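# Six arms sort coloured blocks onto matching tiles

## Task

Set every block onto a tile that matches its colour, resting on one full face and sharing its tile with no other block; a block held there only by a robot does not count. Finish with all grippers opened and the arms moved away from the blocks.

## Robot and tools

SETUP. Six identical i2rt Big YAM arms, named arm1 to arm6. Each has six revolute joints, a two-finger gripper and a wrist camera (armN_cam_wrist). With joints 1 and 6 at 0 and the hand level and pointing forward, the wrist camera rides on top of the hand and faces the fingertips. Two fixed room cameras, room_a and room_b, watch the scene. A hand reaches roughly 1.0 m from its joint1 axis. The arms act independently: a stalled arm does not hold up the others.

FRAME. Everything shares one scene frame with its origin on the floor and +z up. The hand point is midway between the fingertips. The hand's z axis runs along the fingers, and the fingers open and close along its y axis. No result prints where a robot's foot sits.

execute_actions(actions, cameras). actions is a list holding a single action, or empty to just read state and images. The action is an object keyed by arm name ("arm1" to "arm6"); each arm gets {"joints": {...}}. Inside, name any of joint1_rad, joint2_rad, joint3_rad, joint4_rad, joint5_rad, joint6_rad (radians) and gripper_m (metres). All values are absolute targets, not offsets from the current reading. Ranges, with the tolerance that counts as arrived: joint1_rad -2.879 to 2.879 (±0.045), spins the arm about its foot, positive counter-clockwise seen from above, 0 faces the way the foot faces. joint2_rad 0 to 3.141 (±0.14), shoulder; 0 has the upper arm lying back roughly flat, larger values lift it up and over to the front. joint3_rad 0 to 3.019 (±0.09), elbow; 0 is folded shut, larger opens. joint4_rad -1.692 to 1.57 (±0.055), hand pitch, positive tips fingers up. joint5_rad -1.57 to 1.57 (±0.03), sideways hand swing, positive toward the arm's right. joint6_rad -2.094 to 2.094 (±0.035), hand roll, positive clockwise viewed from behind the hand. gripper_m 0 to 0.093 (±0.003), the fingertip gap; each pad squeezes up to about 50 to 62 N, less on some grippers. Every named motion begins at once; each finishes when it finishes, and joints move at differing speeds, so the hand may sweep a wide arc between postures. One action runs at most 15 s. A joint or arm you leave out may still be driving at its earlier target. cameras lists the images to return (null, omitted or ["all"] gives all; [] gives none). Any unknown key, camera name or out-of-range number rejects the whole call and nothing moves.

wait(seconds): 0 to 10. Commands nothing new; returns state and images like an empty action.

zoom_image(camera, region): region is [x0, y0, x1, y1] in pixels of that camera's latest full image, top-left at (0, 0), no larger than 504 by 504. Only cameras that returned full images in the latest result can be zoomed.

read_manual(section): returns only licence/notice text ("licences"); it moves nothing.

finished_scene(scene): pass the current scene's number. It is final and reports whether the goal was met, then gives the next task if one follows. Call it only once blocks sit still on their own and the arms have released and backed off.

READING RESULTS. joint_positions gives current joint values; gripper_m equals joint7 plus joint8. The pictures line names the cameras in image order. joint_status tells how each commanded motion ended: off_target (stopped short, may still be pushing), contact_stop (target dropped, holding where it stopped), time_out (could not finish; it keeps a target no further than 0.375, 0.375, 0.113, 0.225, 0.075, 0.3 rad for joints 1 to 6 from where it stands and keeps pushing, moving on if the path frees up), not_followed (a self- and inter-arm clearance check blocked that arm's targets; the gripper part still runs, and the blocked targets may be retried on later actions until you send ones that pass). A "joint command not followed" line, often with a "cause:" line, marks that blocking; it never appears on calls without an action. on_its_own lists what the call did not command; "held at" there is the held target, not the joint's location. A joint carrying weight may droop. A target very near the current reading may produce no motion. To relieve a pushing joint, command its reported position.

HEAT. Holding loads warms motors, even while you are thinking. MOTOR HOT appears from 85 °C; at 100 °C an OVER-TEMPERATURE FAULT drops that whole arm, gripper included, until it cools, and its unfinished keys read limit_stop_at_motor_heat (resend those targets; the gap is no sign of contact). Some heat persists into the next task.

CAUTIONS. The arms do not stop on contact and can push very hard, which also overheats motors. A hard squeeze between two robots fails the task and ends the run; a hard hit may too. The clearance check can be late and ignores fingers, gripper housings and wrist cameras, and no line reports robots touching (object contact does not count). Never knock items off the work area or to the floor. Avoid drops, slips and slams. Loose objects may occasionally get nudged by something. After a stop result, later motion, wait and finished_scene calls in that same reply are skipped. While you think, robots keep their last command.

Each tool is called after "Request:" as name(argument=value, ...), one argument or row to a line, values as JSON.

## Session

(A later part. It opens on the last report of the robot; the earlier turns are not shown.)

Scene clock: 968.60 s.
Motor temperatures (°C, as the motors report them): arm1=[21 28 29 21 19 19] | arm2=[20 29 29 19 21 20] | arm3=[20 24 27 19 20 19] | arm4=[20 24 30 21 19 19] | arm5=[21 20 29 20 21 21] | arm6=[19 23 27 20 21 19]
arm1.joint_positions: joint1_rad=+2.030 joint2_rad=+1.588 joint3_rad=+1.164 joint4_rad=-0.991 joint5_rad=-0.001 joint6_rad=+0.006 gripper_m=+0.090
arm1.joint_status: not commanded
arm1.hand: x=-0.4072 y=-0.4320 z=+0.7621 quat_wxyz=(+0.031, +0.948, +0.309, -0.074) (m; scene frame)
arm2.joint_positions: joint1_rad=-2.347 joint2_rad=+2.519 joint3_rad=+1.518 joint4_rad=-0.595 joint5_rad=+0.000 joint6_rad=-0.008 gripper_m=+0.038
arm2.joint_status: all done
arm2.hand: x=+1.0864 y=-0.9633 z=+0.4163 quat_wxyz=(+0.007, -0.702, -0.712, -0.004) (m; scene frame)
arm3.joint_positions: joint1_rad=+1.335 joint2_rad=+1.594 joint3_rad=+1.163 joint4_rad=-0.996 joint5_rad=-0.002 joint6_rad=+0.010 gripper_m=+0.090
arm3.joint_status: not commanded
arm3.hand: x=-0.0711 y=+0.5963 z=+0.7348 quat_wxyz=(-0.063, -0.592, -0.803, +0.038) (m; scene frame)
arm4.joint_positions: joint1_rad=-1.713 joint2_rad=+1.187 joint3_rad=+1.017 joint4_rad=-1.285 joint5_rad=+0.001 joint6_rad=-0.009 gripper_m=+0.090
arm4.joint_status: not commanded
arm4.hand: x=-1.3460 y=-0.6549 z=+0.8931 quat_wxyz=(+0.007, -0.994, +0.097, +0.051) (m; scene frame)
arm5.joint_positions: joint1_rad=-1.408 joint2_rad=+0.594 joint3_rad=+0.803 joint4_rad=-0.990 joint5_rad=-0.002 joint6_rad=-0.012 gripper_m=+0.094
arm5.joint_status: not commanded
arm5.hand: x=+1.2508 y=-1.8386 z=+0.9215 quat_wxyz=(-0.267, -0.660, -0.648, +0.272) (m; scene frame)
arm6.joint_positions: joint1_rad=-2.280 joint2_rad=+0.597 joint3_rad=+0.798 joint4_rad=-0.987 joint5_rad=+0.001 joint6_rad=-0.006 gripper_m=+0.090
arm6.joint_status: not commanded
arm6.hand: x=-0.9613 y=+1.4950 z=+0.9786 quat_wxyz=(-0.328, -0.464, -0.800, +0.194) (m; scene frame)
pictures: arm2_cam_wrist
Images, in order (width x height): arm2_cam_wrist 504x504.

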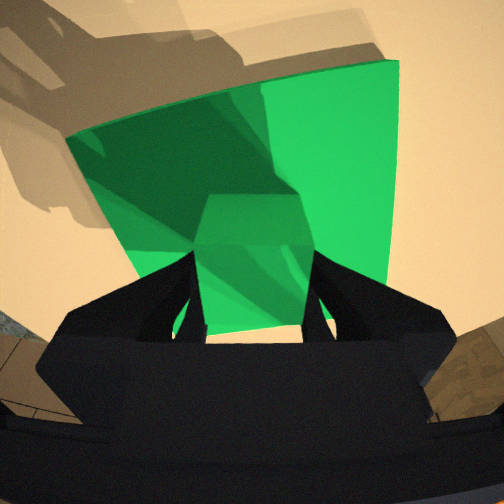

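Request:
execute_actions(
  actions=[
    {"arm2": {"joints": {"joint2_rad": 2.52, "gripper_m": 0.09}}},
  ],
  cameras=[],
)

Request:
execute_actions(
  actions=[
    {"arm2": {"joints": {"joint2_rad": 1.9, "joint4_rad": -1.0}}},
  ],
)

Scene clock: 971.77 s.
Motor temperatures (°C, as the motors report them): arm1=[21 28 29 21 19 19] | arm2=[20 29 29 19 21 20] | arm3=[20 23 27 19 20 19] | arm4=[20 24 30 21 19 19] | arm5=[21 20 29 20 21 21] | arm6=[19 23 27 20 21 19]
arm1.joint_positions: joint1_rad=+2.030 joint2_rad=+1.588 joint3_rad=+1.164 joint4_rad=-0.991 joint5_rad=-0.001 joint6_rad=+0.006 gripper_m=+0.090
arm1.joint_status: not commanded
arm1.hand: x=-0.4072 y=-0.4320 z=+0.7621 quat_wxyz=(+0.031, +0.948, +0.309, -0.074) (m; scene frame)
arm2.joint_positions: joint1_rad=-2.347 joint2_rad=+2.519 joint3_rad=+1.518 joint4_rad=-0.595 joint5_rad=+0.000 joint6_rad=-0.008 gripper_m=+0.090
arm2.joint_status: all done
arm2.hand: x=+1.0864 y=-0.9633 z=+0.4163 quat_wxyz=(+0.007, -0.702, -0.712, -0.004) (m; scene frame)
arm3.joint_positions: joint1_rad=+1.335 joint2_rad=+1.594 joint3_rad=+1.163 joint4_rad=-0.996 joint5_rad=-0.002 joint6_rad=+0.010 gripper_m=+0.090
arm3.joint_status: not commanded
arm3.hand: x=-0.0711 y=+0.5963 z=+0.7348 quat_wxyz=(-0.063, -0.592, -0.803, +0.038) (m; scene frame)
arm4.joint_positions: joint1_rad=-1.713 joint2_rad=+1.187 joint3_rad=+1.017 joint4_rad=-1.285 joint5_rad=+0.001 joint6_rad=-0.009 gripper_m=+0.090
arm4.joint_status: not commanded
arm4.hand: x=-1.3460 y=-0.6549 z=+0.8931 quat_wxyz=(+0.007, -0.994, +0.097, +0.051) (m; scene frame)
arm5.joint_positions: joint1_rad=-1.408 joint2_rad=+0.594 joint3_rad=+0.803 joint4_rad=-0.990 joint5_rad=-0.002 joint6_rad=-0.012 gripper_m=+0.094
arm5.joint_status: not commanded
arm5.hand: x=+1.2508 y=-1.8386 z=+0.9215 quat_wxyz=(-0.267, -0.660, -0.648, +0.272) (m; scene frame)
arm6.joint_positions: joint1_rad=-2.280 joint2_rad=+0.597 joint3_rad=+0.798 joint4_rad=-0.987 joint5_rad=+0.001 joint6_rad=-0.006 gripper_m=+0.090
arm6.joint_status: not commanded
arm6.hand: x=-0.9613 y=+1.4950 z=+0.9786 quat_wxyz=(-0.328, -0.464, -0.800, +0.194) (m; scene frame)
pictures: none
No camera images: the call's "cameras" was empty. Leave "cameras" out to get every camera's image.

Scene clock: 973.23 s.
Motor temperatures (°C, as the motors report them): arm1=[21 28 29 21 19 19] | arm2=[20 29 29 19 21 20] | arm3=[20 23 27 19 20 19] | arm4=[20 24 30 21 19 19] | arm5=[21 20 29 20 21 21] | arm6=[19 23 27 20 21 19]
arm1.joint_positions: joint1_rad=+2.030 joint2_rad=+1.588 joint3_rad=+1.164 joint4_rad=-0.991 joint5_rad=-0.001 joint6_rad=+0.006 gripper_m=+0.090
arm1.joint_status: not commanded
arm1.hand: x=-0.4072 y=-0.4320 z=+0.7621 quat_wxyz=(+0.031, +0.948, +0.309, -0.074) (m; scene frame)
arm2.joint_positions: joint1_rad=-2.347 joint2_rad=+1.885 joint3_rad=+1.526 joint4_rad=-0.987 joint5_rad=+0.000 joint6_rad=-0.008 gripper_m=+0.090
arm2.joint_status: all done
arm2.hand: x=+1.0882 y=-1.0068 z=+0.7839 quat_wxyz=(-0.081, -0.697, -0.708, +0.084) (m; scene frame)
arm3.joint_positions: joint1_rad=+1.335 joint2_rad=+1.594 joint3_rad=+1.163 joint4_rad=-0.996 joint5_rad=-0.002 joint6_rad=+0.010 gripper_m=+0.090
arm3.joint_status: not commanded
arm3.hand: x=-0.0711 y=+0.5963 z=+0.7348 quat_wxyz=(-0.063, -0.592, -0.803, +0.038) (m; scene frame)
arm4.joint_positions: joint1_rad=-1.713 joint2_rad=+1.187 joint3_rad=+1.017 joint4_rad=-1.285 joint5_rad=+0.001 joint6_rad=-0.009 gripper_m=+0.090
arm4.joint_status: not commanded
arm4.hand: x=-1.3460 y=-0.6549 z=+0.8931 quat_wxyz=(+0.007, -0.994, +0.097, +0.051) (m; scene frame)
arm5.joint_positions: joint1_rad=-1.408 joint2_rad=+0.594 joint3_rad=+0.803 joint4_rad=-0.990 joint5_rad=-0.002 joint6_rad=-0.012 gripper_m=+0.094
arm5.joint_status: not commanded
arm5.hand: x=+1.2508 y=-1.8386 z=+0.9215 quat_wxyz=(-0.267, -0.660, -0.648, +0.272) (m; scene frame)
arm6.joint_positions: joint1_rad=-2.280 joint2_rad=+0.597 joint3_rad=+0.798 joint4_rad=-0.987 joint5_rad=+0.001 joint6_rad=-0.006 gripper_m=+0.090
arm6.joint_status: not commanded
arm6.hand: x=-0.9613 y=+1.4950 z=+0.9786 quat_wxyz=(-0.328, -0.464, -0.800, +0.194) (m; scene frame)
pictures: arm1_cam_wrist, arm2_cam_wrist, arm3_cam_wrist, arm4_cam_wrist, arm5_cam_wrist, arm6_cam_wrist, room_a, room_b
Images, in order (width x height): arm1_cam_wrist 504x504, arm2_cam_wrist 504x504, arm3_cam_wrist 504x504, arm4_cam_wrist 504x504, arm5_cam_wrist 504x504, arm6_cam_wrist 504x504, room_a 504x504, room_b 504x504.

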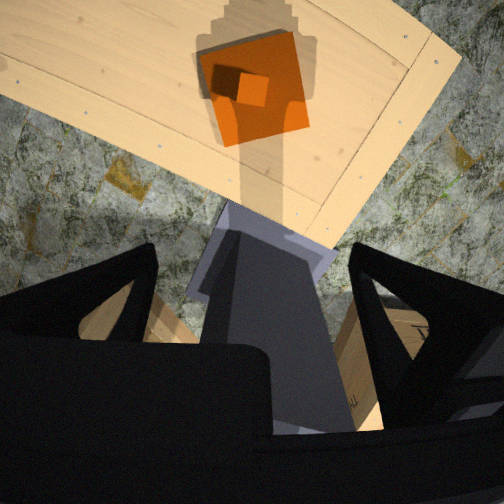

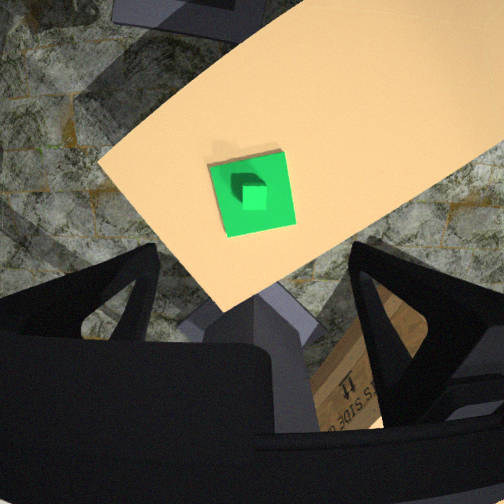

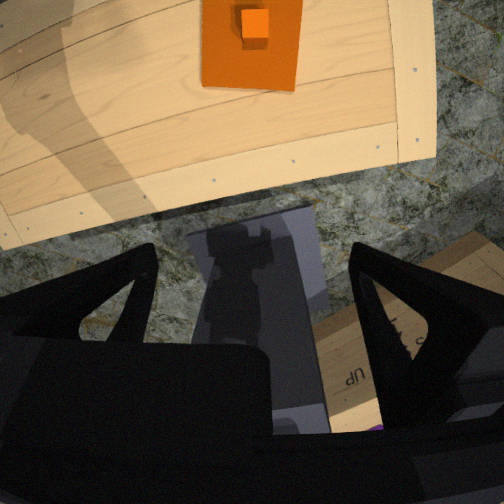

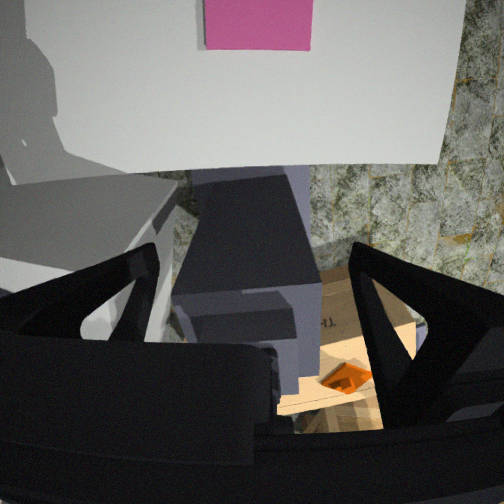

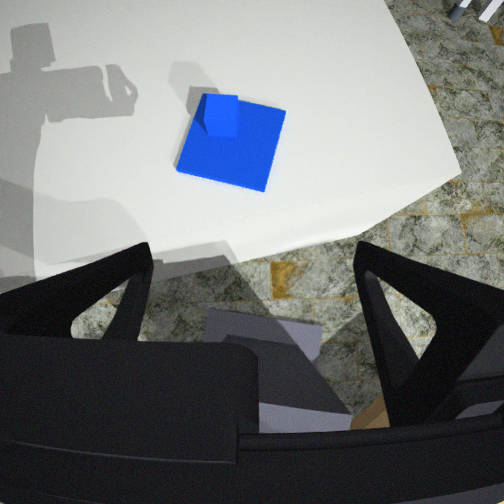

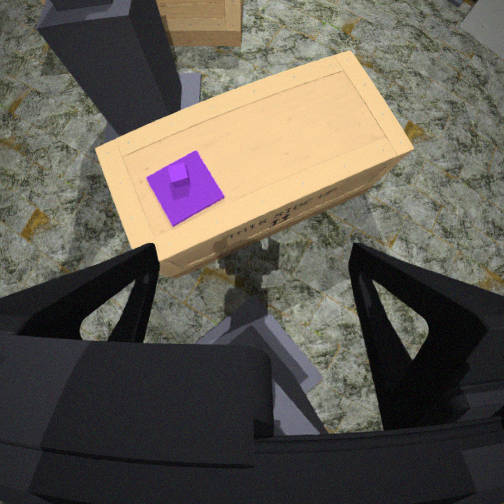

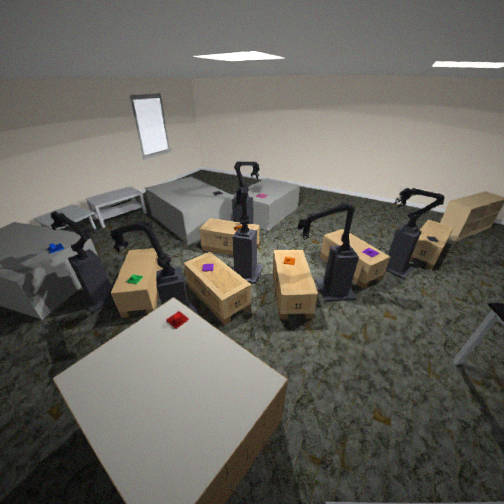

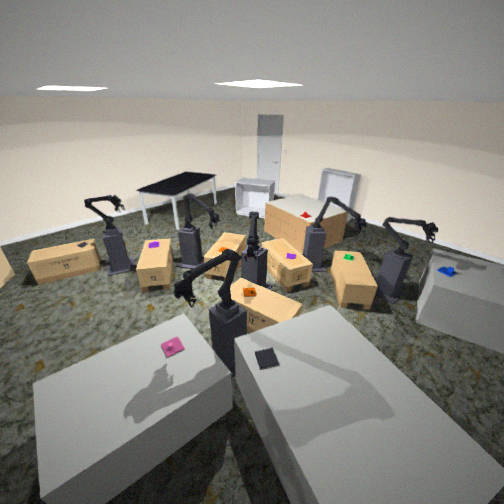

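Request:
zoom_image(
  camera="room_a",
  region=[20, 220, 100, 280],
)

Region (20, 220, 100, 280) of room_a's 504x504 image, scaled by 6.300, with more detail than that image has; it fills the top 378 rows of this view, and the rest is white.

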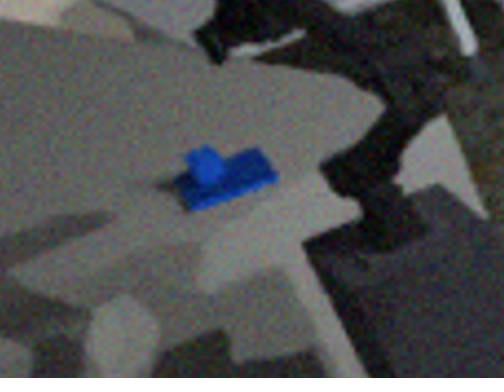

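Request:
finished_scene(
  scene=1,
)

The scene is finished: the task was done.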